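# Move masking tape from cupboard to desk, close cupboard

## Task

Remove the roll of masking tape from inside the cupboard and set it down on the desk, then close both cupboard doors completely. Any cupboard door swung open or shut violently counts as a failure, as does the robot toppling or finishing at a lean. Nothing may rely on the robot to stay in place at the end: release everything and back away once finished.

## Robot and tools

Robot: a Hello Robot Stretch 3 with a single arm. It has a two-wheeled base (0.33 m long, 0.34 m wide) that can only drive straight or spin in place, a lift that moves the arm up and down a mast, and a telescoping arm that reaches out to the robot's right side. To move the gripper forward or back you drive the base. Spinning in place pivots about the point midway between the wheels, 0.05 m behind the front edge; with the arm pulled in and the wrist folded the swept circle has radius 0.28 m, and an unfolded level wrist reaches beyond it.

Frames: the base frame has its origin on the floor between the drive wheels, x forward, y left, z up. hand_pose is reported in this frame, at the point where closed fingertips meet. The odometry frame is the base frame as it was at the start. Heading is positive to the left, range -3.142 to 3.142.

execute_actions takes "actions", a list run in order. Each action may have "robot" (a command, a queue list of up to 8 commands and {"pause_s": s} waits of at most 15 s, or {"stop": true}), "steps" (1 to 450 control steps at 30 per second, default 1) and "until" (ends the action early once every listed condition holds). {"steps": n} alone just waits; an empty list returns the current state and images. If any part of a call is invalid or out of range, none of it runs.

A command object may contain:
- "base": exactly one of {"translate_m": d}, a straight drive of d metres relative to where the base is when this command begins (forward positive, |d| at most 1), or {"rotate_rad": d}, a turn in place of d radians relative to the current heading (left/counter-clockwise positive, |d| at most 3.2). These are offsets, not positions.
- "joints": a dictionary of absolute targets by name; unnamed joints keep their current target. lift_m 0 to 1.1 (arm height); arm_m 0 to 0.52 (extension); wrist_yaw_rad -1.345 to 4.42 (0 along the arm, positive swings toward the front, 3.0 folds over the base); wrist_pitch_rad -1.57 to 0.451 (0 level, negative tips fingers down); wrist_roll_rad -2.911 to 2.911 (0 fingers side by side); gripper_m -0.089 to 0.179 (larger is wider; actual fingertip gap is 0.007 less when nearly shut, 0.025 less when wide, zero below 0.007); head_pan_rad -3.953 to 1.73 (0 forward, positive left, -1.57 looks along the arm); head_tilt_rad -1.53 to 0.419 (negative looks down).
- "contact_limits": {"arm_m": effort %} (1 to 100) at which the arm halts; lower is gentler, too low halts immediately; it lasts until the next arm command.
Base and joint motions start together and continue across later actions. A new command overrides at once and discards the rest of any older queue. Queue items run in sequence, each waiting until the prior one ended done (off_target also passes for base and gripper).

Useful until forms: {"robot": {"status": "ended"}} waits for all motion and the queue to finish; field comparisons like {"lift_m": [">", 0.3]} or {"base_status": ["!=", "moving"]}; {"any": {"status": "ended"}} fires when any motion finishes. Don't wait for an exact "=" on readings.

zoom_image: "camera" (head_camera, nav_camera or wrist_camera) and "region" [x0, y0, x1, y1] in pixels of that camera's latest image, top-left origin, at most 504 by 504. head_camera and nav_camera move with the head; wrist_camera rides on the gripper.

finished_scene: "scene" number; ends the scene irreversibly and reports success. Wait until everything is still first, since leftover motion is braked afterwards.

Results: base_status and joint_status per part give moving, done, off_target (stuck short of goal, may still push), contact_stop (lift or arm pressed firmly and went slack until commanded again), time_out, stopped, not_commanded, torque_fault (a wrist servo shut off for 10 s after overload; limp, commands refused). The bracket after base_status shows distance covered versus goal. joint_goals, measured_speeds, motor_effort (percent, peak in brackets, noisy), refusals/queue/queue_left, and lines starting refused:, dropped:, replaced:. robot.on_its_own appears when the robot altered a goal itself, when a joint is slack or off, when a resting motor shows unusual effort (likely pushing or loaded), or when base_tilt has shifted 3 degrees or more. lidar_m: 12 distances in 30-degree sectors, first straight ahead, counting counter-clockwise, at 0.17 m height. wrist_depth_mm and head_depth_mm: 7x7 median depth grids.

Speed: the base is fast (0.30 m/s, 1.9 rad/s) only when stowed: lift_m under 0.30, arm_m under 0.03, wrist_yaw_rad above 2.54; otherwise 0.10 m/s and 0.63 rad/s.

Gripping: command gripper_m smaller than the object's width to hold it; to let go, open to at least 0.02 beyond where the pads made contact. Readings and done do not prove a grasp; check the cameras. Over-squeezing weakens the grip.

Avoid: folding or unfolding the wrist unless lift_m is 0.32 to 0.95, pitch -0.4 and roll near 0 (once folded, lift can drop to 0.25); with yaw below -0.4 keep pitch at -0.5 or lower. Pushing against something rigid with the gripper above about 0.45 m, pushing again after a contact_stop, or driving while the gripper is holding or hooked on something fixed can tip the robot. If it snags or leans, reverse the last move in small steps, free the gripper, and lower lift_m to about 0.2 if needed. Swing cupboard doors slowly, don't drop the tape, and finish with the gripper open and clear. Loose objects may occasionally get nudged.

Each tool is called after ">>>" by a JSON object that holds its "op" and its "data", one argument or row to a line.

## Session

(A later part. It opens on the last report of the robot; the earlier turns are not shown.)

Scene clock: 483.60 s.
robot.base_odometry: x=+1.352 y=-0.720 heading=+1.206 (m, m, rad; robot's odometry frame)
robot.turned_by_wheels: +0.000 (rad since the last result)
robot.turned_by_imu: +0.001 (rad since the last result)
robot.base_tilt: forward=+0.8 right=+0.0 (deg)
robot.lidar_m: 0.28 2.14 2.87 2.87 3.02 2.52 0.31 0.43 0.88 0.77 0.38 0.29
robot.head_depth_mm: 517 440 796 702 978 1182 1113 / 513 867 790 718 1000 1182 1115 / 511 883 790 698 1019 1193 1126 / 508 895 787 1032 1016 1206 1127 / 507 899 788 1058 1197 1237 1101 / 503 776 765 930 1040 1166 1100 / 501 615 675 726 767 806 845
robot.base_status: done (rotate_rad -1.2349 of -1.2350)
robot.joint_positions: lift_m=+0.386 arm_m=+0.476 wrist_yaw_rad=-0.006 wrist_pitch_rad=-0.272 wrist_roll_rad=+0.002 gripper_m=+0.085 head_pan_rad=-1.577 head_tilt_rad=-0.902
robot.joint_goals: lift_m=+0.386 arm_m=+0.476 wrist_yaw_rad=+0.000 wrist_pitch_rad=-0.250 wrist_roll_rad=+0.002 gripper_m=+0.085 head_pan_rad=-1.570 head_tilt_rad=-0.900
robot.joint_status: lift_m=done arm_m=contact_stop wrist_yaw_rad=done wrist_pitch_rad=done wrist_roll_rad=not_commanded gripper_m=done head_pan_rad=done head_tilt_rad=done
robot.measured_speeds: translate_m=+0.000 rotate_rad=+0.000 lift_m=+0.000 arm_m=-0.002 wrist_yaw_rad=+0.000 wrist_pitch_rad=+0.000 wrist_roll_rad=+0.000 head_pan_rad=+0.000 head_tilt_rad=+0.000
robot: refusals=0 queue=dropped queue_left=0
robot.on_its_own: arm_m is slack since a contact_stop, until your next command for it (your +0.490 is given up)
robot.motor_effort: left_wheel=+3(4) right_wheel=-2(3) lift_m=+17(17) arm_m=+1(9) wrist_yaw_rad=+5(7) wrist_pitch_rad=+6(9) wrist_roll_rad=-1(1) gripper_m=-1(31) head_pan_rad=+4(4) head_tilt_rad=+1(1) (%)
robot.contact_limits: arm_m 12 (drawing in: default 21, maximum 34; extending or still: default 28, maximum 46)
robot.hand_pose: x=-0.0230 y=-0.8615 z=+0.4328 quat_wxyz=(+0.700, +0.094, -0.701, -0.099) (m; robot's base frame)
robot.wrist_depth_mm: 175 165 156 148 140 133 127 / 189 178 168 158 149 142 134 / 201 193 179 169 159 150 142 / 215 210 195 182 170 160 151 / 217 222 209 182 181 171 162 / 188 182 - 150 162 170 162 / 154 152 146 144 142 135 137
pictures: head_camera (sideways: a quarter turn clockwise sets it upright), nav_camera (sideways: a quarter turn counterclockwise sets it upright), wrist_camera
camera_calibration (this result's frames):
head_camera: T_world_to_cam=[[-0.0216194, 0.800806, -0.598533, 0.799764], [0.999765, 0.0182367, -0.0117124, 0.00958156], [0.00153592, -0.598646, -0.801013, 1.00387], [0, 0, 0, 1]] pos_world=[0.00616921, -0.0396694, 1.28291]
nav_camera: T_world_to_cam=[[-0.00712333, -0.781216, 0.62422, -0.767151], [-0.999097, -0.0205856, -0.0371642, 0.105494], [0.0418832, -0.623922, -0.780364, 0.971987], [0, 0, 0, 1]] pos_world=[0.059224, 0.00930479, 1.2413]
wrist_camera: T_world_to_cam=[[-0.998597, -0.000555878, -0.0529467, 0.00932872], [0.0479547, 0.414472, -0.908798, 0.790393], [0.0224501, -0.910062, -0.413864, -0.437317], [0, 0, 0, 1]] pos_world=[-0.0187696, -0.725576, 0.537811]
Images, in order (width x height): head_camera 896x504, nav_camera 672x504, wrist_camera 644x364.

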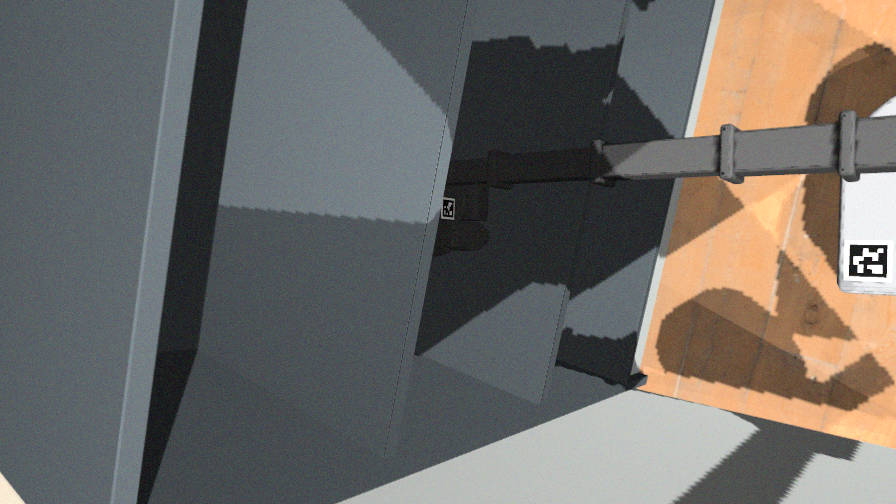

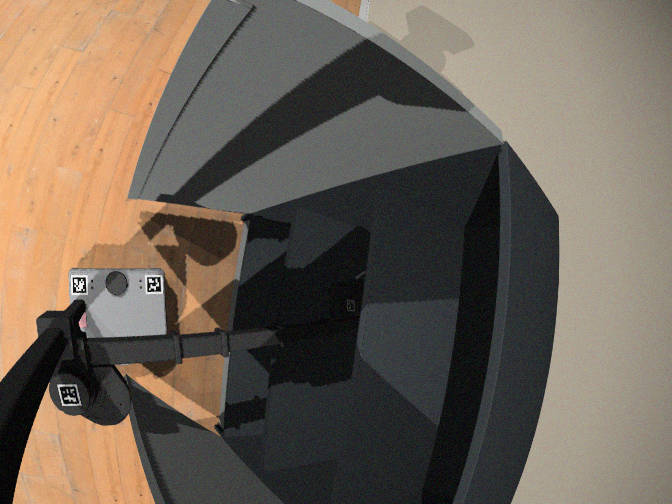

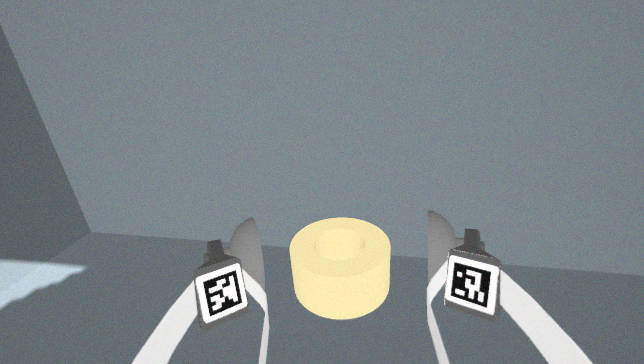

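>>> {"op": "execute_actions", "data": {
  "actions": [
    {"robot":[{"joints":{"arm_m":0.455,"lift_m":0.42}},{"joints":{"wrist_yaw_rad":-0.215},"base":{"translate_m":0.054}},{"joints":{"lift_m":0.386,"arm_m":0.47}},{"joints":{"arm_m":0.50},"contact_limits":{"arm_m":11}}],"steps":450,"until":{"robot":{"status":"ended"}}}
  ]
}}

Scene clock: 503.00 s.
robot.base_odometry: x=+1.372 y=-0.670 heading=+1.206 (m, m, rad; robot's odometry frame)
robot.turned_by_wheels: +0.000 (rad since the last result)
robot.turned_by_imu: +0.001 (rad since the last result)
robot.base_tilt: forward=+0.7 right=-0.1 (deg)
robot.lidar_m: 0.23 2.09 2.85 2.86 3.07 2.57 0.36 0.50 0.89 0.65 0.31 0.23
robot.head_depth_mm: 517 857 793 719 982 1180 1108 / 514 880 790 717 1001 1183 1112 / 511 882 790 705 1015 1207 1130 / 509 906 785 1038 1189 1214 1132 / 506 869 785 1038 1198 1227 1096 / 504 648 726 790 895 963 1050 / 501 523 568 593 619 651 681
robot.base_status: done (translate_m +0.0540 of +0.0540)
robot.joint_positions: lift_m=+0.386 arm_m=+0.492 wrist_yaw_rad=-0.215 wrist_pitch_rad=-0.274 wrist_roll_rad=+0.000 gripper_m=+0.085 head_pan_rad=-1.577 head_tilt_rad=-0.902
robot.joint_goals: lift_m=+0.386 arm_m=+0.492 wrist_yaw_rad=-0.215 wrist_pitch_rad=-0.250 wrist_roll_rad=+0.000 gripper_m=+0.085 head_pan_rad=-1.570 head_tilt_rad=-0.900
robot.joint_status: lift_m=done arm_m=contact_stop wrist_yaw_rad=done wrist_pitch_rad=done wrist_roll_rad=not_commanded gripper_m=done head_pan_rad=done head_tilt_rad=done
robot.measured_speeds: translate_m=+0.000 rotate_rad=+0.001 lift_m=+0.000 arm_m=-0.005 wrist_yaw_rad=+0.000 wrist_pitch_rad=+0.000 wrist_roll_rad=+0.000 head_pan_rad=+0.000 head_tilt_rad=+0.000
robot: refusals=0 queue=dropped queue_left=0
robot.on_its_own: arm_m is slack since a contact_stop, until your next command for it (your +0.500 is given up)
robot.motor_effort: left_wheel=+7(8) right_wheel=-5(4) lift_m=+17(26) arm_m=+5(9) wrist_yaw_rad=+1(7) wrist_pitch_rad=+7(8) wrist_roll_rad=+0(1) gripper_m=-1(1) head_pan_rad=+4(5) head_tilt_rad=+2(1) (%)
robot.contact_limits: arm_m 11 (drawing in: default 21, maximum 34; extending or still: default 28, maximum 46)
robot.hand_pose: x=-0.0728 y=-0.8714 z=+0.4324 quat_wxyz=(+0.686, +0.021, -0.707, -0.172) (m; robot's base frame)
robot.wrist_depth_mm: 138 139 138 138 138 138 138 / 147 147 147 147 147 146 147 / 158 157 157 158 157 157 157 / 169 169 169 168 168 169 168 / 183 182 179 177 176 182 182 / 186 182 - 149 148 172 162 / 153 151 146 143 141 137 136
pictures: head_camera (sideways: a quarter turn clockwise sets it upright), nav_camera (sideways: a quarter turn counterclockwise sets it upright), wrist_camera
camera_calibration (this result's frames):
head_camera: T_world_to_cam=[[-0.0216563, 0.80079, -0.598554, 0.799792], [0.999764, 0.0182824, -0.011713, 0.00958239], [0.00156334, -0.598666, -0.800997, 1.00385], [0, 0, 0, 1]] pos_world=[0.00617104, -0.0396699, 1.28291]
nav_camera: T_world_to_cam=[[-0.00708728, -0.7812, 0.624241, -0.767178], [-0.999096, -0.0206325, -0.0371635, 0.105493], [0.0419118, -0.62394, -0.780348, 0.971966], [0, 0, 0, 1]] pos_world=[0.0592236, 0.00930566, 1.24129]
wrist_camera: T_world_to_cam=[[-0.977086, 0.206577, -0.0512701, 0.140849], [0.13171, 0.397602, -0.908056, 0.787513], [-0.167199, -0.894001, -0.4157, -0.44437], [0, 0, 0, 1]] pos_world=[-0.0403994, -0.739481, 0.537602]
Images, in order (width x height): head_camera 896x504, nav_camera 672x504, wrist_camera 644x364.

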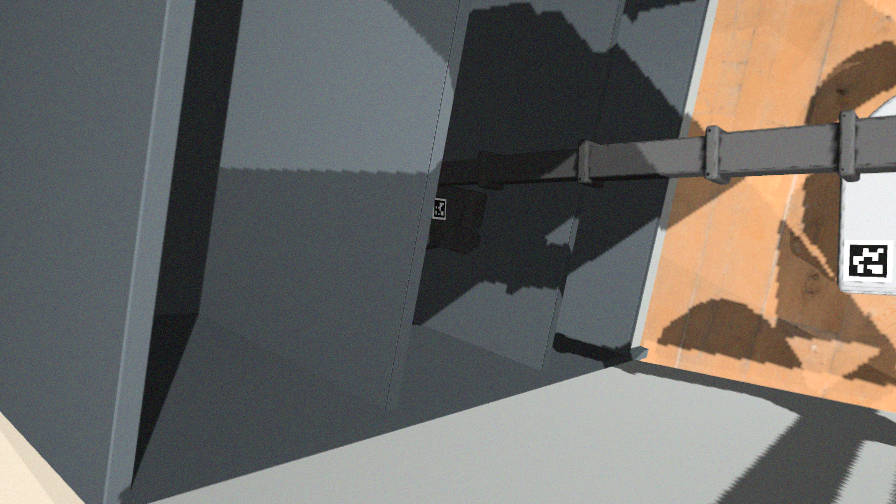

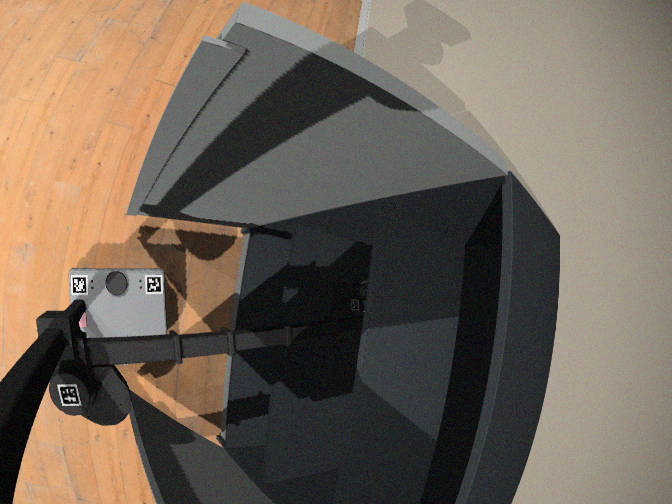

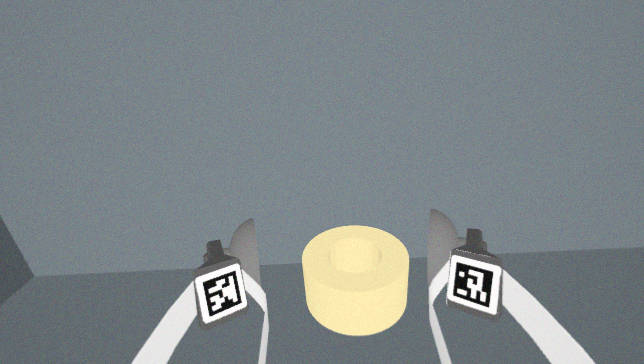

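>>> {"op": "execute_actions", "data": {
  "actions": [
    {"robot":{"joints":{"lift_m":0.379,"arm_m":0.488}},"steps":60,"until":{"robot":{"status":"ended"}}},
    {"robot":{"joints":{"gripper_m":0.012}},"steps":90,"until":{"robot":{"status":"ended"}}},
    {"robot":{"joints":{"lift_m":0.415,"arm_m":0.47}},"steps":90,"until":{"robot":{"status":"ended"}}}
  ]
}}

Scene clock: 510.47 s.
robot.base_odometry: x=+1.372 y=-0.670 heading=+1.206 (m, m, rad; robot's odometry frame)
robot.turned_by_wheels: +0.000 (rad since the last result)
robot.turned_by_imu: +0.001 (rad since the last result)
robot.base_tilt: forward=+0.8 right=+0.0 (deg)
robot.lidar_m: 0.23 2.09 2.85 2.86 3.10 2.56 0.37 0.50 0.89 0.65 0.31 0.23
robot.head_depth_mm: 516 442 797 719 988 1183 1107 / 513 878 791 717 1000 1184 1107 / 511 886 791 696 1015 1205 1128 / 508 907 786 1038 1196 1216 1130 / 506 862 784 1033 1194 1232 1104 / 503 650 722 788 898 957 1048 / 502 522 568 592 618 649 684
robot.base_status: done (translate_m +0.0540 of +0.0540)
robot.joint_positions: lift_m=+0.415 arm_m=+0.470 wrist_yaw_rad=-0.213 wrist_pitch_rad=-0.267 wrist_roll_rad=-0.004 gripper_m=+0.013 head_pan_rad=-1.577 head_tilt_rad=-0.901
robot.joint_goals: lift_m=+0.415 arm_m=+0.470 wrist_yaw_rad=-0.215 wrist_pitch_rad=-0.250 wrist_roll_rad=-0.004 gripper_m=+0.012 head_pan_rad=-1.570 head_tilt_rad=-0.900
robot.joint_status: lift_m=done arm_m=done wrist_yaw_rad=done wrist_pitch_rad=done wrist_roll_rad=not_commanded gripper_m=done head_pan_rad=done head_tilt_rad=done
robot.measured_speeds: translate_m=+0.000 rotate_rad=+0.000 lift_m=+0.000 arm_m=+0.000 wrist_yaw_rad=+0.000 wrist_pitch_rad=+0.000 wrist_roll_rad=+0.000 head_pan_rad=+0.000 head_tilt_rad=+0.000
robot: refusals=0 queue=done queue_left=0
robot.motor_effort: left_wheel=+1(11) right_wheel=-1(10) lift_m=+28(28) arm_m=-4(15) wrist_yaw_rad=-2(4) wrist_pitch_rad=+5(7) wrist_roll_rad=+1(1) gripper_m=-18(99) head_pan_rad=+4(4) head_tilt_rad=+0(1) (%)
robot.hand_pose: x=-0.0724 y=-0.8508 z=+0.4627 quat_wxyz=(+0.689, +0.020, -0.705, -0.168) (m; robot's base frame)
robot.wrist_depth_mm: 157 157 157 158 156 156 156 / 168 167 167 167 167 167 166 / 179 178 178 178 178 178 177 / 192 191 192 190 191 190 189 / 205 207 207 199 203 205 205 / 212 217 217 135 138 207 201 / 189 187 180 167 170 173 169
pictures: head_camera (sideways: a quarter turn clockwise sets it upright), nav_camera (sideways: a quarter turn counterclockwise sets it upright), wrist_camera
camera_calibration (this result's frames):
head_camera: T_world_to_cam=[[-0.0216661, 0.800467, -0.598986, 0.800354], [0.999764, 0.0182858, -0.0117262, 0.00959955], [0.00156655, -0.599098, -0.800674, 1.00343], [0, 0, 0, 1]] pos_world=[0.00617136, -0.0396801, 1.28293]
nav_camera: T_world_to_cam=[[-0.00707758, -0.780863, 0.624662, -0.767727], [-0.999096, -0.0206623, -0.0371491, 0.105474], [0.0419153, -0.624361, -0.780011, 0.971528], [0, 0, 0, 1]] pos_world=[0.0592233, 0.00927348, 1.24129]
wrist_camera: T_world_to_cam=[[-0.978118, 0.202735, -0.0467243, 0.133086], [0.124772, 0.391903, -0.911506, 0.803048], [-0.166483, -0.897391, -0.408623, -0.419374], [0, 0, 0, 1]] pos_world=[-0.0398428, -0.71804, 0.566836]
Images, in order (width x height): head_camera 896x504, nav_camera 672x504, wrist_camera 644x364.

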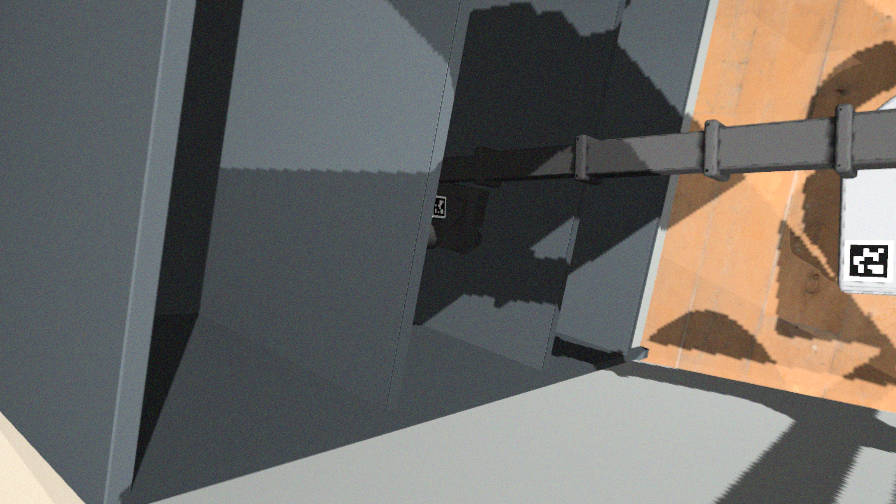

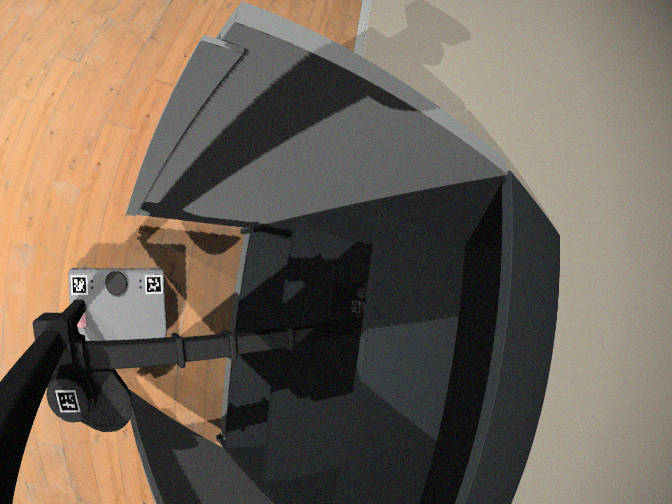

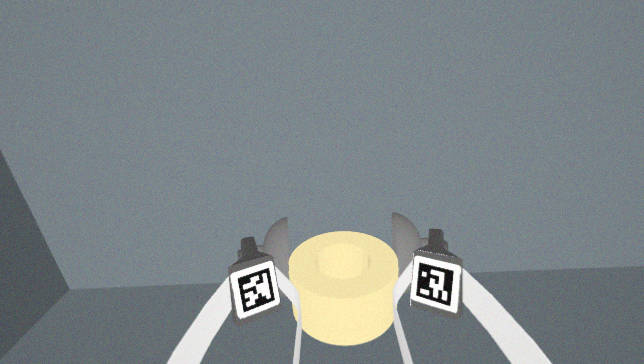

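>>> {"op": "execute_actions", "data": {
  "actions": [
    {"robot":[{"joints":{"arm_m":0.0,"wrist_yaw_rad":0.0,"lift_m":0.42},"base":{"translate_m":-0.054}},{"joints":{"wrist_pitch_rad":-0.7,"wrist_yaw_rad":2.7,"head_tilt_rad":-1.2}},{"joints":{"wrist_pitch_rad":-0.4,"lift_m":0.29},"base":{"rotate_rad":0.985}}],"steps":450,"until":{"robot":{"status":"ended"}}}
  ]
}}

Scene clock: 554.83 s.
robot.base_odometry: x=+1.352 y=-0.720 heading=+2.191 (m, m, rad; robot's odometry frame)
robot.turned_by_wheels: +0.985 (rad since the last result)
robot.turned_by_imu: +0.993 (rad since the last result)
robot.base_tilt: forward=+0.7 right=+0.0 (deg)
robot.lidar_m: 2.87 2.87 3.13 2.52 0.32 0.39 0.88 0.88 0.41 0.30 0.28 2.14
robot.head_depth_mm: 389 519 779 1193 1181 1179 1094 / 360 470 670 1177 1262 1199 - / 334 426 589 947 1285 - - / 313 393 523 792 1248 - 1080 / 301 362 473 676 1236 1175 1097 / 292 336 422 1330 1264 1172 1096 / 1789 306 1433 1350 1252 1172 1094
robot.base_status: done (rotate_rad +0.9849 of +0.9850)
robot.joint_positions: lift_m=+0.290 arm_m=+0.000 wrist_yaw_rad=+2.698 wrist_pitch_rad=-0.421 wrist_roll_rad=-0.004 gripper_m=+0.013 head_pan_rad=-1.577 head_tilt_rad=-1.186
robot.joint_goals: lift_m=+0.290 arm_m=+0.000 wrist_yaw_rad=+2.700 wrist_pitch_rad=-0.400 wrist_roll_rad=-0.004 gripper_m=+0.012 head_pan_rad=-1.570 head_tilt_rad=-1.200
robot.joint_status: lift_m=done arm_m=done wrist_yaw_rad=done wrist_pitch_rad=done wrist_roll_rad=not_commanded gripper_m=done head_pan_rad=done head_tilt_rad=done
robot.measured_speeds: translate_m=+0.000 rotate_rad=+0.000 lift_m=+0.000 arm_m=+0.000 wrist_yaw_rad=+0.000 wrist_pitch_rad=+0.000 wrist_roll_rad=+0.000 head_pan_rad=+0.000 head_tilt_rad=+0.000
robot: refusals=0 queue=done queue_left=0
robot.motor_effort: left_wheel=-2(10) right_wheel=+0(7) lift_m=+17(26) arm_m=-4(8) wrist_yaw_rad=+1(2) wrist_pitch_rad=+6(7) wrist_roll_rad=+1(1) gripper_m=-19(19) head_pan_rad=+4(4) head_tilt_rad=-5(20) (%)
robot.hand_pose: x=+0.0749 y=+0.0570 z=+0.3024 quat_wxyz=(+0.296, +0.705, -0.007, +0.644) (m; robot's base frame)
robot.wrist_depth_mm: - - - - - - - / - - - - - - - / - - - - 978 936 900 / - 829 788 761 750 731 708 / - 650 647 616 628 591 576 / - 537 540 136 139 501 490 / 442 - - 150 426 429 424
pictures: head_camera (sideways: a quarter turn clockwise sets it upright), nav_camera (sideways: a quarter turn counterclockwise sets it upright), wrist_camera
camera_calibration (this result's frames):
head_camera: T_world_to_cam=[[-0.0210133, 0.936435, -0.35021, 0.476296], [0.999774, 0.0207883, -0.00440195, 0.0000611661], [0.00315814, -0.350224, -0.936661, 1.18013], [0, 0, 0, 1]] pos_world=[0.00622034, -0.0327101, 1.27219]
nav_camera: T_world_to_cam=[[-0.0077816, -0.924827, 0.380308, -0.449414], [-0.999024, -0.00934802, -0.0431737, 0.113302], [0.0434833, -0.380273, -0.923851, 1.15847], [0, 0, 0, 1]] pos_world=[0.0593205, 0.0259624, 1.24606]
wrist_camera: T_world_to_cam=[[0.902746, -0.427517, -0.0477351, -0.0189812], [-0.269183, -0.474853, -0.837887, 0.339406], [0.335544, 0.769249, -0.543752, 0.262527], [0, 0, 0, 1]] pos_world=[0.0204085, -0.0488954, 0.426228]
Images, in order (width x height): head_camera 896x504, nav_camera 672x504, wrist_camera 644x364.

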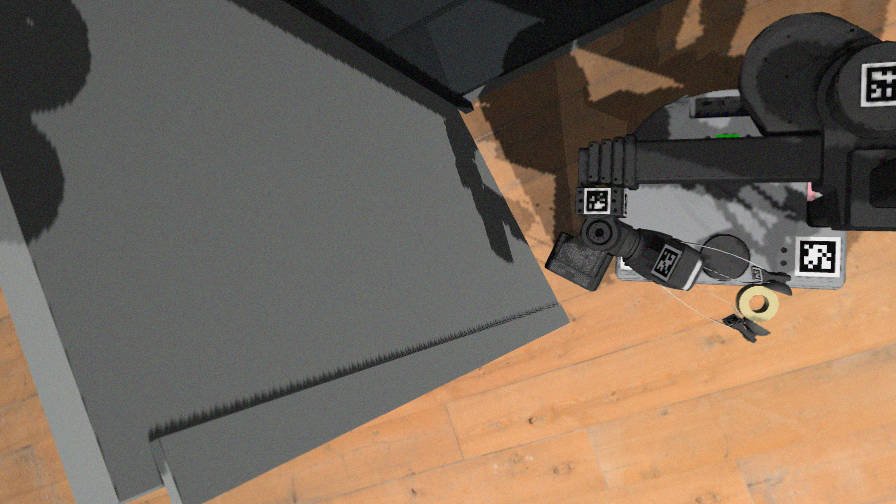

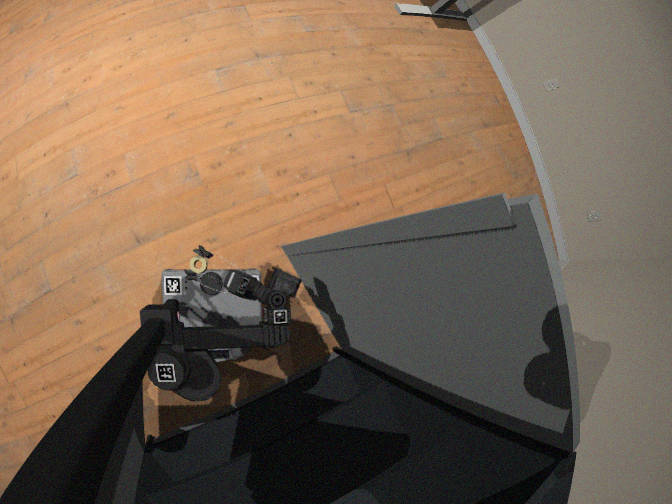

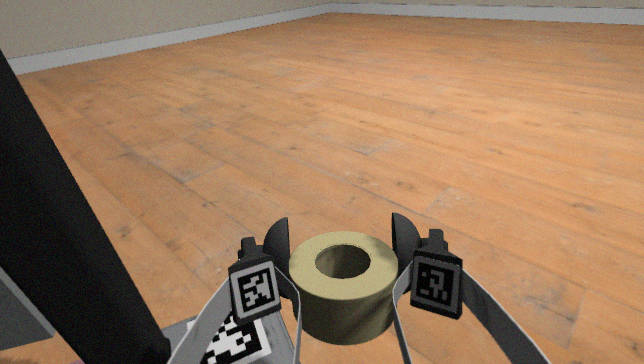

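>>> {"op": "execute_actions", "data": {
  "actions": [
    {"robot":[{"base":{"rotate_rad":0.15}},{"base":{"translate_m":0.297}},{"base":{"rotate_rad":-1.35},"joints":{"head_pan_rad":-1.9,"head_tilt_rad":-1.0}},{"base":{"translate_m":0.44}}],"steps":450,"until":{"robot":{"status":"ended"}}}
  ]
}}

Scene clock: 575.47 s.
robot.base_odometry: x=+1.387 y=-0.139 heading=+0.991 (m, m, rad; robot's odometry frame)
robot.turned_by_wheels: -1.200 (rad since the last result)
robot.turned_by_imu: -1.202 (rad since the last result)
robot.base_tilt: forward=+0.7 right=+0.0 (deg)
robot.lidar_m: 1.75 1.56 2.45 2.55 2.68 3.15 3.02 0.89 0.34 0.60 1.22 1.65
robot.head_depth_mm: 1006 354 412 1491 1337 1205 1126 / 1000 382 440 544 1314 1209 - / 427 465 545 639 855 1218 - / 500 593 729 940 1274 1237 - / 667 900 1287 1473 1331 1217 1083 / 1065 1276 1549 1503 1334 1198 1085 / 1042 1231 1495 1501 1327 1193 1084
robot.base_status: done (translate_m +0.4400 of +0.4400)
robot.joint_positions: lift_m=+0.290 arm_m=+0.000 wrist_yaw_rad=+2.698 wrist_pitch_rad=-0.420 wrist_roll_rad=-0.004 gripper_m=+0.013 head_pan_rad=-1.893 head_tilt_rad=-1.001
robot.joint_goals: lift_m=+0.290 arm_m=+0.000 wrist_yaw_rad=+2.700 wrist_pitch_rad=-0.400 wrist_roll_rad=-0.004 gripper_m=+0.012 head_pan_rad=-1.900 head_tilt_rad=-1.000
robot.joint_status: lift_m=done arm_m=done wrist_yaw_rad=done wrist_pitch_rad=done wrist_roll_rad=not_commanded gripper_m=done head_pan_rad=done head_tilt_rad=done
robot.measured_speeds: translate_m=+0.000 rotate_rad=+0.000 lift_m=+0.000 arm_m=+0.000 wrist_yaw_rad=+0.000 wrist_pitch_rad=+0.000 wrist_roll_rad=+0.000 head_pan_rad=+0.000 head_tilt_rad=+0.000
robot: refusals=0 queue=done queue_left=0
robot.motor_effort: left_wheel=+2(15) right_wheel=-2(6) lift_m=+17(16) arm_m=-4(4) wrist_yaw_rad=+2(2) wrist_pitch_rad=+6(6) wrist_roll_rad=+1(1) gripper_m=-19(19) head_pan_rad=-4(34) head_tilt_rad=+2(16) (%)
robot.hand_pose: x=+0.0749 y=+0.0571 z=+0.3025 quat_wxyz=(+0.296, +0.705, -0.007, +0.644) (m; robot's base frame)
robot.wrist_depth_mm: - - - - - - - / - - - - - - - / - - - - 962 956 924 / - 815 794 759 745 744 704 / - 654 633 624 621 589 578 / - 545 532 136 139 498 488 / 464 - - 146 426 428 423
pictures: head_camera (sideways: a quarter turn clockwise sets it upright), nav_camera (sideways: a quarter turn counterclockwise sets it upright), wrist_camera
camera_calibration (this result's frames):
head_camera: T_world_to_cam=[[0.246085, 0.820138, -0.516543, 0.691317], [0.956154, -0.29272, -0.0092441, 0.00663284], [-0.158784, -0.491619, -0.856212, 1.0766], [0, 0, 0, 1]] pos_world=[-0.00551811, -0.0357547, 1.27896]
nav_camera: T_world_to_cam=[[-0.268141, -0.795073, 0.544022, -0.661074], [-0.954716, 0.294868, -0.0396251, 0.108422], [-0.12891, -0.530011, -0.838135, 1.04814], [0, 0, 0, 1]] pos_world=[0.0613663, -0.00204781, 1.24241]
wrist_camera: T_world_to_cam=[[0.90291, -0.42717, -0.0477369, -0.0189293], [-0.268739, -0.47435, -0.838315, 0.339669], [0.335459, 0.769752, -0.543093, 0.26232], [0, 0, 0, 1]] pos_world=[0.020376, -0.0488851, 0.42631]
Images, in order (width x height): head_camera 896x504, nav_camera 672x504, wrist_camera 644x364.

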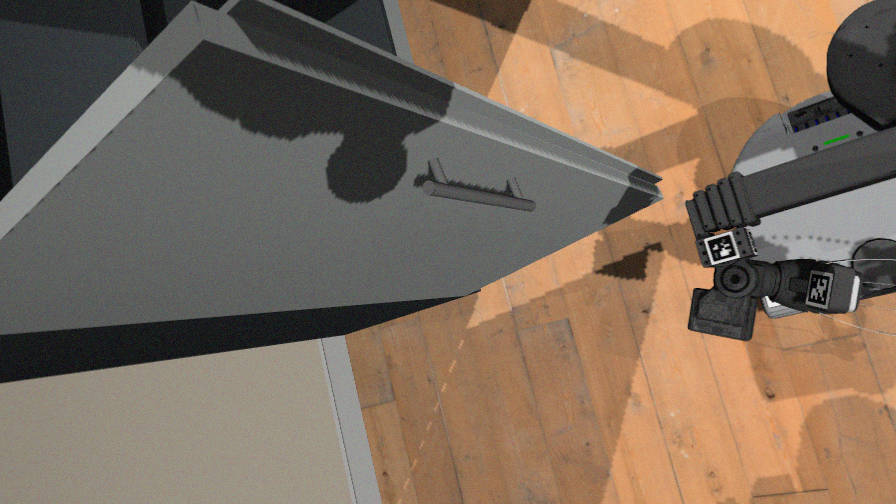

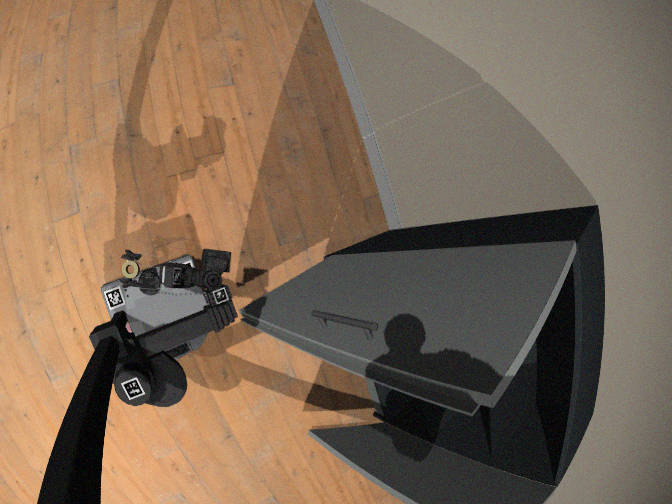

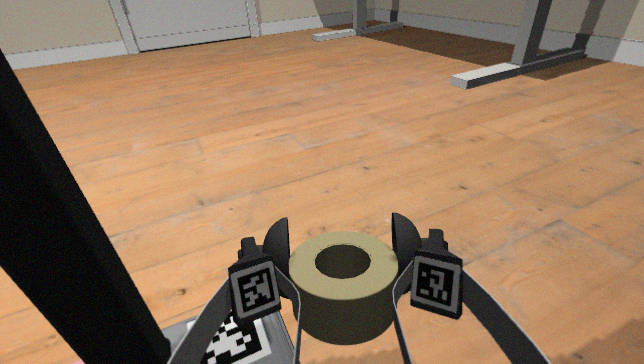

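>>> {"op": "execute_actions", "data": {
  "actions": [
    {"robot":[{"joints":{"arm_m":0.27}},{"base":{"translate_m":-0.31},"joints":{"head_pan_rad":-1.6}}],"steps":450,"until":{"robot":{"status":"ended"}}}
  ]
}}

Scene clock: 594.20 s.
robot.base_odometry: x=+1.217 y=-0.398 heading=+0.991 (m, m, rad; robot's odometry frame)
robot.turned_by_wheels: +0.000 (rad since the last result)
robot.turned_by_imu: +0.002 (rad since the last result)
robot.base_tilt: forward=+0.8 right=+0.0 (deg)
robot.lidar_m: 2.06 1.82 2.62 2.56 2.67 2.83 2.70 0.62 0.44 0.46 1.23 1.66
robot.head_depth_mm: 1002 434 566 1424 1349 1208 1099 / 427 476 561 714 1325 1198 1126 / 450 525 630 774 1116 1213 - / 494 589 727 939 1317 1219 - / 548 666 852 1177 1332 1182 1091 / 617 832 1604 1501 1340 1195 1087 / 1090 1296 1600 1491 1327 1191 1088
robot.base_status: done (translate_m -0.3100 of -0.3100)
robot.joint_positions: lift_m=+0.290 arm_m=+0.270 wrist_yaw_rad=+2.699 wrist_pitch_rad=-0.420 wrist_roll_rad=-0.004 gripper_m=+0.013 head_pan_rad=-1.606 head_tilt_rad=-1.001
robot.joint_goals: lift_m=+0.290 arm_m=+0.270 wrist_yaw_rad=+2.700 wrist_pitch_rad=-0.400 wrist_roll_rad=-0.004 gripper_m=+0.012 head_pan_rad=-1.600 head_tilt_rad=-1.000
robot.joint_status: lift_m=done arm_m=done wrist_yaw_rad=done wrist_pitch_rad=done wrist_roll_rad=not_commanded gripper_m=done head_pan_rad=done head_tilt_rad=done
robot.measured_speeds: translate_m=+0.000 rotate_rad=+0.000 lift_m=+0.000 arm_m=+0.000 wrist_yaw_rad=+0.000 wrist_pitch_rad=+0.000 wrist_roll_rad=+0.000 head_pan_rad=+0.000 head_tilt_rad=+0.000
robot: refusals=0 queue=done queue_left=0
robot.motor_effort: left_wheel=+3(13) right_wheel=-2(19) lift_m=+18(18) arm_m=+4(3) wrist_yaw_rad=+0(1) wrist_pitch_rad=+5(6) wrist_roll_rad=+1(1) gripper_m=-18(19) head_pan_rad=+4(32) head_tilt_rad=+0(0) (%)
robot.hand_pose: x=+0.0747 y=-0.2120 z=+0.3026 quat_wxyz=(+0.296, +0.705, -0.007, +0.644) (m; robot's base frame)
robot.wrist_depth_mm: - - - - - - - / - - - - - - - / - - - - 970 975 898 / 852 840 835 779 746 736 713 / - - - 625 627 588 576 / - - - 136 138 499 485 / - - - 150 426 434 425
pictures: head_camera (sideways: a quarter turn clockwise sets it upright), nav_camera (sideways: a quarter turn counterclockwise sets it upright), wrist_camera
camera_calibration (this result's frames):
head_camera: T_world_to_cam=[[0.00377167, 0.856216, -0.516604, 0.692875], [0.999907, -0.00998322, -0.00924592, 0.00636832], [-0.0130739, -0.516521, -0.856175, 1.07567], [0, 0, 0, 1]] pos_world=[0.00508211, -0.0375828, 1.27896]
nav_camera: T_world_to_cam=[[-0.0320221, -0.838421, 0.544082, -0.662592], [-0.999137, 0.0124473, -0.0396235, 0.108691], [0.0264488, -0.544881, -0.838096, 1.04714], [0, 0, 0, 1]] pos_world=[0.0596839, 0.0136816, 1.24241]
wrist_camera: T_world_to_cam=[[0.903293, -0.426364, -0.0477103, -0.133594], [-0.268209, -0.474402, -0.838455, 0.212008], [0.334853, 0.770167, -0.542878, 0.469597], [0, 0, 0, 1]] pos_world=[0.0202907, -0.318051, 0.426319]
Images, in order (width x height): head_camera 896x504, nav_camera 672x504, wrist_camera 644x364.

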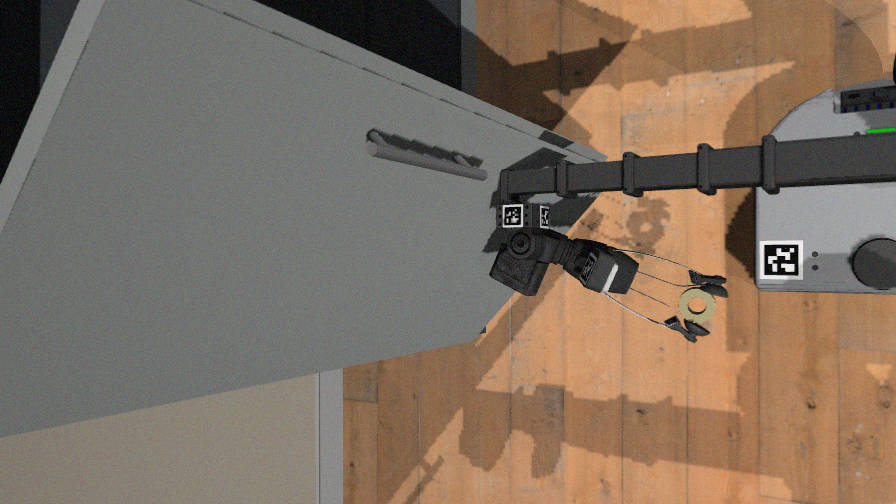

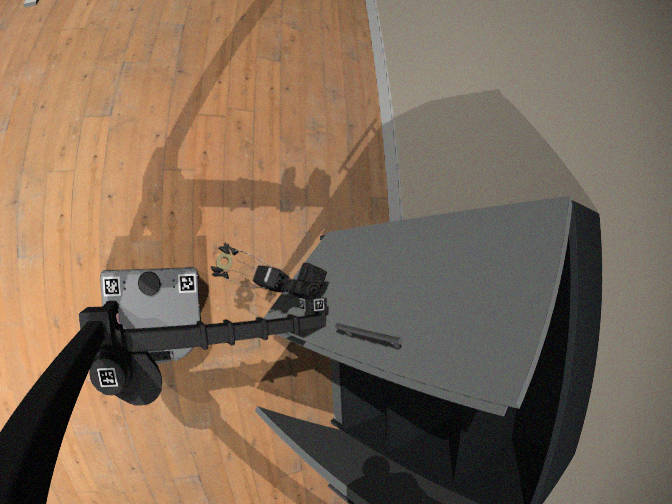

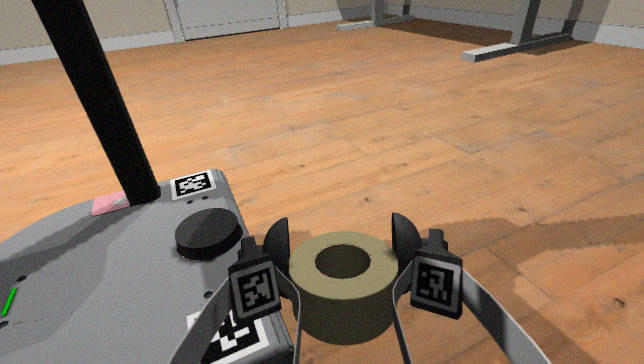

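>>> {"op": "execute_actions", "data": {
  "actions": [
    {"robot":[{"joints":{"arm_m":0.31,"wrist_yaw_rad":2.0}},{"joints":{"arm_m":0.35}},{"base":{"translate_m":-0.07}},{"joints":{"arm_m":0.38}},{"base":{"translate_m":-0.05}}],"steps":450,"until":{"robot":{"status":"ended"}}}
  ]
}}

Scene clock: 605.87 s.
robot.base_odometry: x=+1.151 y=-0.498 heading=+0.991 (m, m, rad; robot's odometry frame)
robot.turned_by_wheels: +0.000 (rad since the last result)
robot.turned_by_imu: +0.002 (rad since the last result)
robot.base_tilt: forward=+0.7 right=+0.0 (deg)
robot.lidar_m: 2.18 1.93 2.66 2.56 2.67 2.69 2.59 0.52 0.60 0.60 0.71 1.67
robot.head_depth_mm: 979 892 1212 1435 1315 1202 1093 / 529 648 1183 1426 1337 1202 1131 / 544 644 784 989 1337 1218 - / 562 670 831 1023 1335 1219 - / 579 700 873 1141 1310 1194 1087 / 603 725 919 1305 1321 1196 1088 / 622 757 1588 1500 1327 1190 1088
robot.base_status: done (translate_m -0.0500 of -0.0500)
robot.joint_positions: lift_m=+0.290 arm_m=+0.380 wrist_yaw_rad=+2.002 wrist_pitch_rad=-0.420 wrist_roll_rad=-0.004 gripper_m=+0.013 head_pan_rad=-1.606 head_tilt_rad=-1.001
robot.joint_goals: lift_m=+0.290 arm_m=+0.380 wrist_yaw_rad=+2.000 wrist_pitch_rad=-0.400 wrist_roll_rad=-0.004 gripper_m=+0.012 head_pan_rad=-1.600 head_tilt_rad=-1.000
robot.joint_status: lift_m=done arm_m=done wrist_yaw_rad=done wrist_pitch_rad=done wrist_roll_rad=not_commanded gripper_m=done head_pan_rad=done head_tilt_rad=done
robot.measured_speeds: translate_m=+0.000 rotate_rad=+0.000 lift_m=+0.000 arm_m=+0.000 wrist_yaw_rad=+0.000 wrist_pitch_rad=+0.000 wrist_roll_rad=+0.000 head_pan_rad=+0.000 head_tilt_rad=+0.000
robot: refusals=0 queue=done queue_left=0
robot.motor_effort: left_wheel=+4(5) right_wheel=-1(7) lift_m=+17(18) arm_m=+5(11) wrist_yaw_rad=-1(5) wrist_pitch_rad=+6(6) wrist_roll_rad=+1(1) gripper_m=-18(18) head_pan_rad=+4(3) head_tilt_rad=+1(0) (%)
robot.hand_pose: x=+0.1824 y=-0.4310 z=+0.3026 quat_wxyz=(+0.498, +0.660, -0.248, +0.504) (m; robot's base frame)
robot.wrist_depth_mm: - - - - - - - / - - - - - - - / - - - - 985 941 921 / 866 826 793 777 742 718 696 / 679 645 646 623 627 587 578 / 556 535 550 136 138 500 480 / 469 461 447 419 422 429 423
pictures: head_camera (sideways: a quarter turn clockwise sets it upright), nav_camera (sideways: a quarter turn counterclockwise sets it upright), wrist_camera
camera_calibration (this result's frames):
head_camera: T_world_to_cam=[[0.00377167, 0.856216, -0.516604, 0.692875], [0.999907, -0.00998322, -0.00924591, 0.00636831], [-0.0130739, -0.516521, -0.856175, 1.07567], [0, 0, 0, 1]] pos_world=[0.00508211, -0.0375828, 1.27896]
nav_camera: T_world_to_cam=[[-0.0320221, -0.838421, 0.544081, -0.662592], [-0.999137, 0.0124473, -0.0396235, 0.108691], [0.0264488, -0.544881, -0.838096, 1.04714], [0, 0, 0, 1]] pos_world=[0.0596839, 0.0136816, 1.24241]
wrist_camera: T_world_to_cam=[[0.418267, -0.90707, -0.0477105, -0.44297], [-0.510323, -0.191218, -0.838455, 0.303207], [0.751414, 0.375045, -0.542879, 0.355932], [0, 0, 0, 1]] pos_world=[0.0725608, -0.477317, 0.426319]
Images, in order (width x height): head_camera 896x504, nav_camera 672x504, wrist_camera 644x364.

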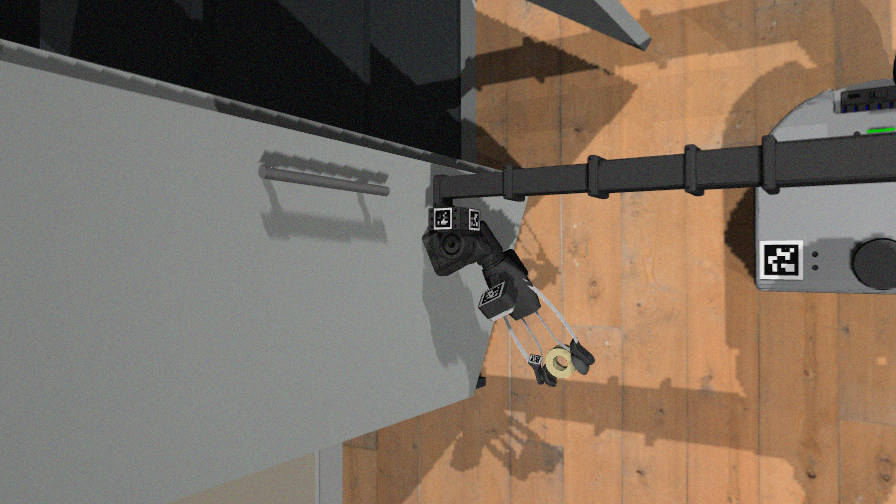

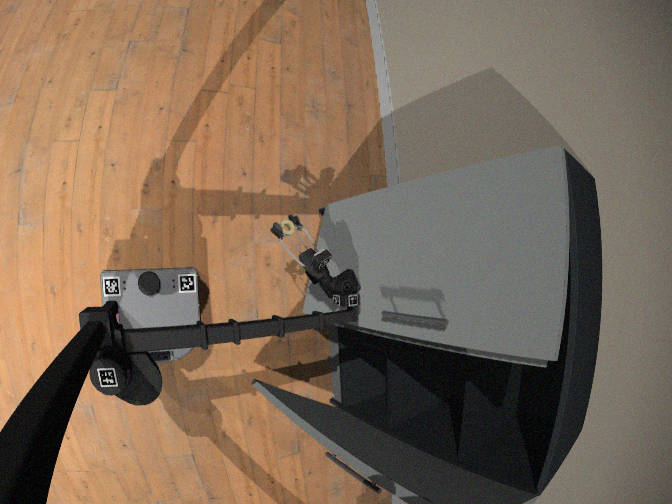

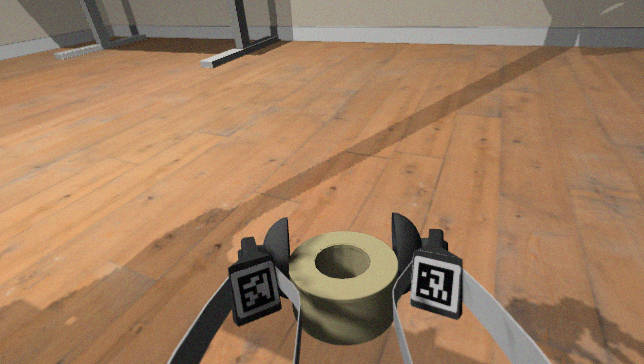

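>>> {"op": "execute_actions", "data": {
  "actions": [
    {"robot":[{"joints":{"arm_m":0.405}},{"joints":{"arm_m":0.43}},{"joints":{"arm_m":0.448}},{"joints":{"arm_m":0.462},"contact_limits":{"arm_m":12}},{"joints":{"arm_m":0.472},"contact_limits":{"arm_m":10}},{"joints":{"arm_m":0.48},"contact_limits":{"arm_m":10}},{"joints":{"arm_m":0.487},"contact_limits":{"arm_m":10}},{"joints":{"arm_m":0.494},"contact_limits":{"arm_m":10}}],"steps":450,"until":{"robot":{"status":"ended"}}}
  ]
}}

Scene clock: 617.53 s.
robot.base_odometry: x=+1.151 y=-0.498 heading=+0.991 (m, m, rad; robot's odometry frame)
robot.turned_by_wheels: +0.000 (rad since the last result)
robot.turned_by_imu: +0.001 (rad since the last result)
robot.base_tilt: forward=+0.9 right=+0.0 (deg)
robot.lidar_m: 2.18 1.93 2.66 2.57 2.67 2.69 2.59 0.52 0.60 0.72 0.74 1.66
robot.head_depth_mm: 1002 900 1212 1437 1316 1208 1088 / 651 849 1182 1426 1331 1211 1119 / 650 778 968 1385 1327 1230 - / 649 776 964 1419 1335 1208 - / 649 774 959 1210 1329 1194 1093 / 648 773 958 1317 1337 1189 1090 / 646 772 1591 1496 1325 1201 1083
robot.base_status: done (translate_m -0.0500 of -0.0500)
robot.joint_positions: lift_m=+0.290 arm_m=+0.481 wrist_yaw_rad=+1.997 wrist_pitch_rad=-0.420 wrist_roll_rad=-0.004 gripper_m=+0.013 head_pan_rad=-1.606 head_tilt_rad=-1.001
robot.joint_goals: lift_m=+0.290 arm_m=+0.481 wrist_yaw_rad=+2.000 wrist_pitch_rad=-0.400 wrist_roll_rad=-0.004 gripper_m=+0.012 head_pan_rad=-1.600 head_tilt_rad=-1.000
robot.joint_status: lift_m=done arm_m=contact_stop wrist_yaw_rad=done wrist_pitch_rad=done wrist_roll_rad=not_commanded gripper_m=done head_pan_rad=done head_tilt_rad=done
robot.measured_speeds: translate_m=+0.000 rotate_rad=+0.000 lift_m=+0.000 arm_m=-0.003 wrist_yaw_rad=+0.000 wrist_pitch_rad=+0.000 wrist_roll_rad=+0.000 head_pan_rad=+0.000 head_tilt_rad=+0.000
robot: refusals=0 queue=dropped queue_left=0
robot.on_its_own: arm_m is slack since a contact_stop, until your next command for it (your +0.487 is given up)
robot.motor_effort: left_wheel=+2(4) right_wheel=-1(2) lift_m=+17(18) arm_m=+4(10) wrist_yaw_rad=+3(4) wrist_pitch_rad=+6(6) wrist_roll_rad=+1(1) gripper_m=-18(18) head_pan_rad=+4(4) head_tilt_rad=+0(1) (%)
robot.contact_limits: arm_m 10 (drawing in: default 21, maximum 34; extending or still: default 28, maximum 46)
robot.hand_pose: x=+0.1829 y=-0.5335 z=+0.3026 quat_wxyz=(+0.499, +0.660, -0.250, +0.503) (m; robot's base frame)
robot.wrist_depth_mm: - - - - - - - / - - - - - - - / - - - 990 996 924 891 / 838 830 792 782 743 716 701 / 675 655 644 620 616 585 574 / 554 542 541 136 138 495 488 / 470 459 448 423 428 432 423
pictures: head_camera (sideways: a quarter turn clockwise sets it upright), nav_camera (sideways: a quarter turn counterclockwise sets it upright), wrist_camera
dropped: robot: command 6 of its queue: arm_m: contact_stop
camera_calibration (this result's frames):
head_camera: T_world_to_cam=[[0.00377072, 0.856178, -0.516667, 0.692958], [0.999907, -0.00998439, -0.0092478, 0.00637077], [-0.0130764, -0.516585, -0.856136, 1.07562], [0, 0, 0, 1]] pos_world=[0.00508203, -0.0375845, 1.27896]
nav_camera: T_world_to_cam=[[-0.0320211, -0.838381, 0.544144, -0.662673], [-0.999137, 0.0124448, -0.0396218, 0.108689], [0.0264463, -0.544943, -0.838056, 1.04709], [0, 0, 0, 1]] pos_world=[0.0596838, 0.0136772, 1.24241]
wrist_camera: T_world_to_cam=[[0.413641, -0.909189, -0.0477106, -0.536459], [-0.51129, -0.188616, -0.838455, 0.285404], [0.753315, 0.371213, -0.542879, 0.391637], [0, 0, 0, 1]] pos_world=[0.0727999, -0.579291, 0.426315]
Images, in order (width x height): head_camera 896x504, nav_camera 672x504, wrist_camera 644x364.

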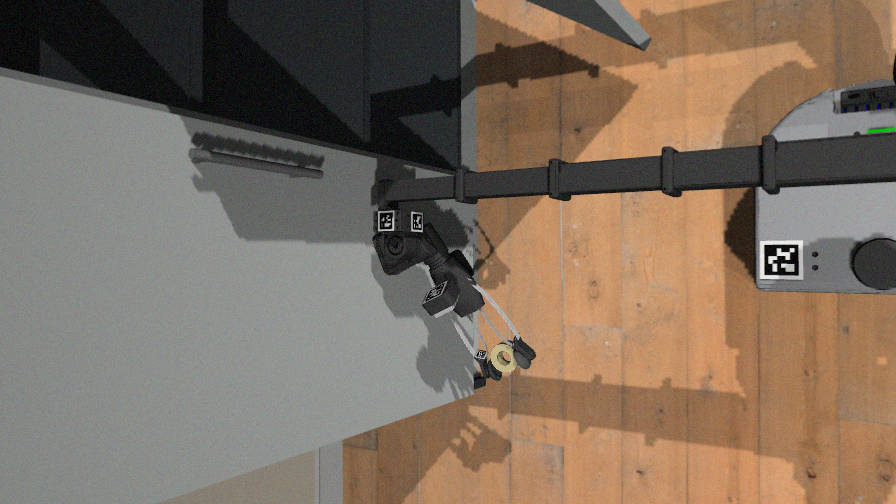

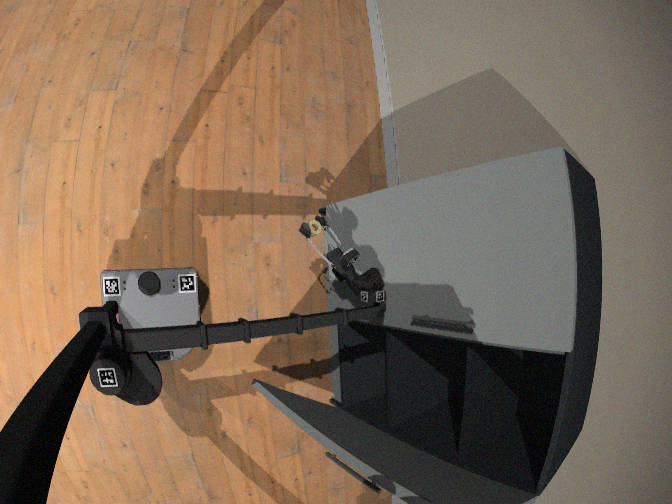

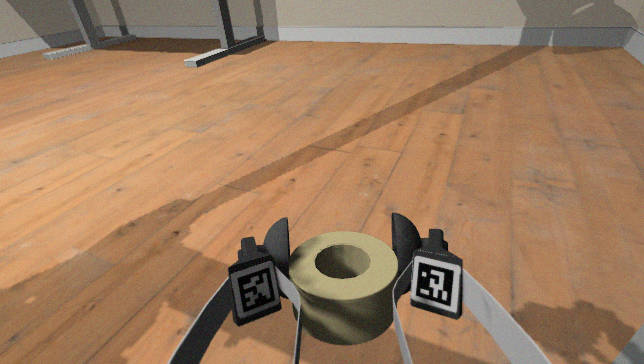

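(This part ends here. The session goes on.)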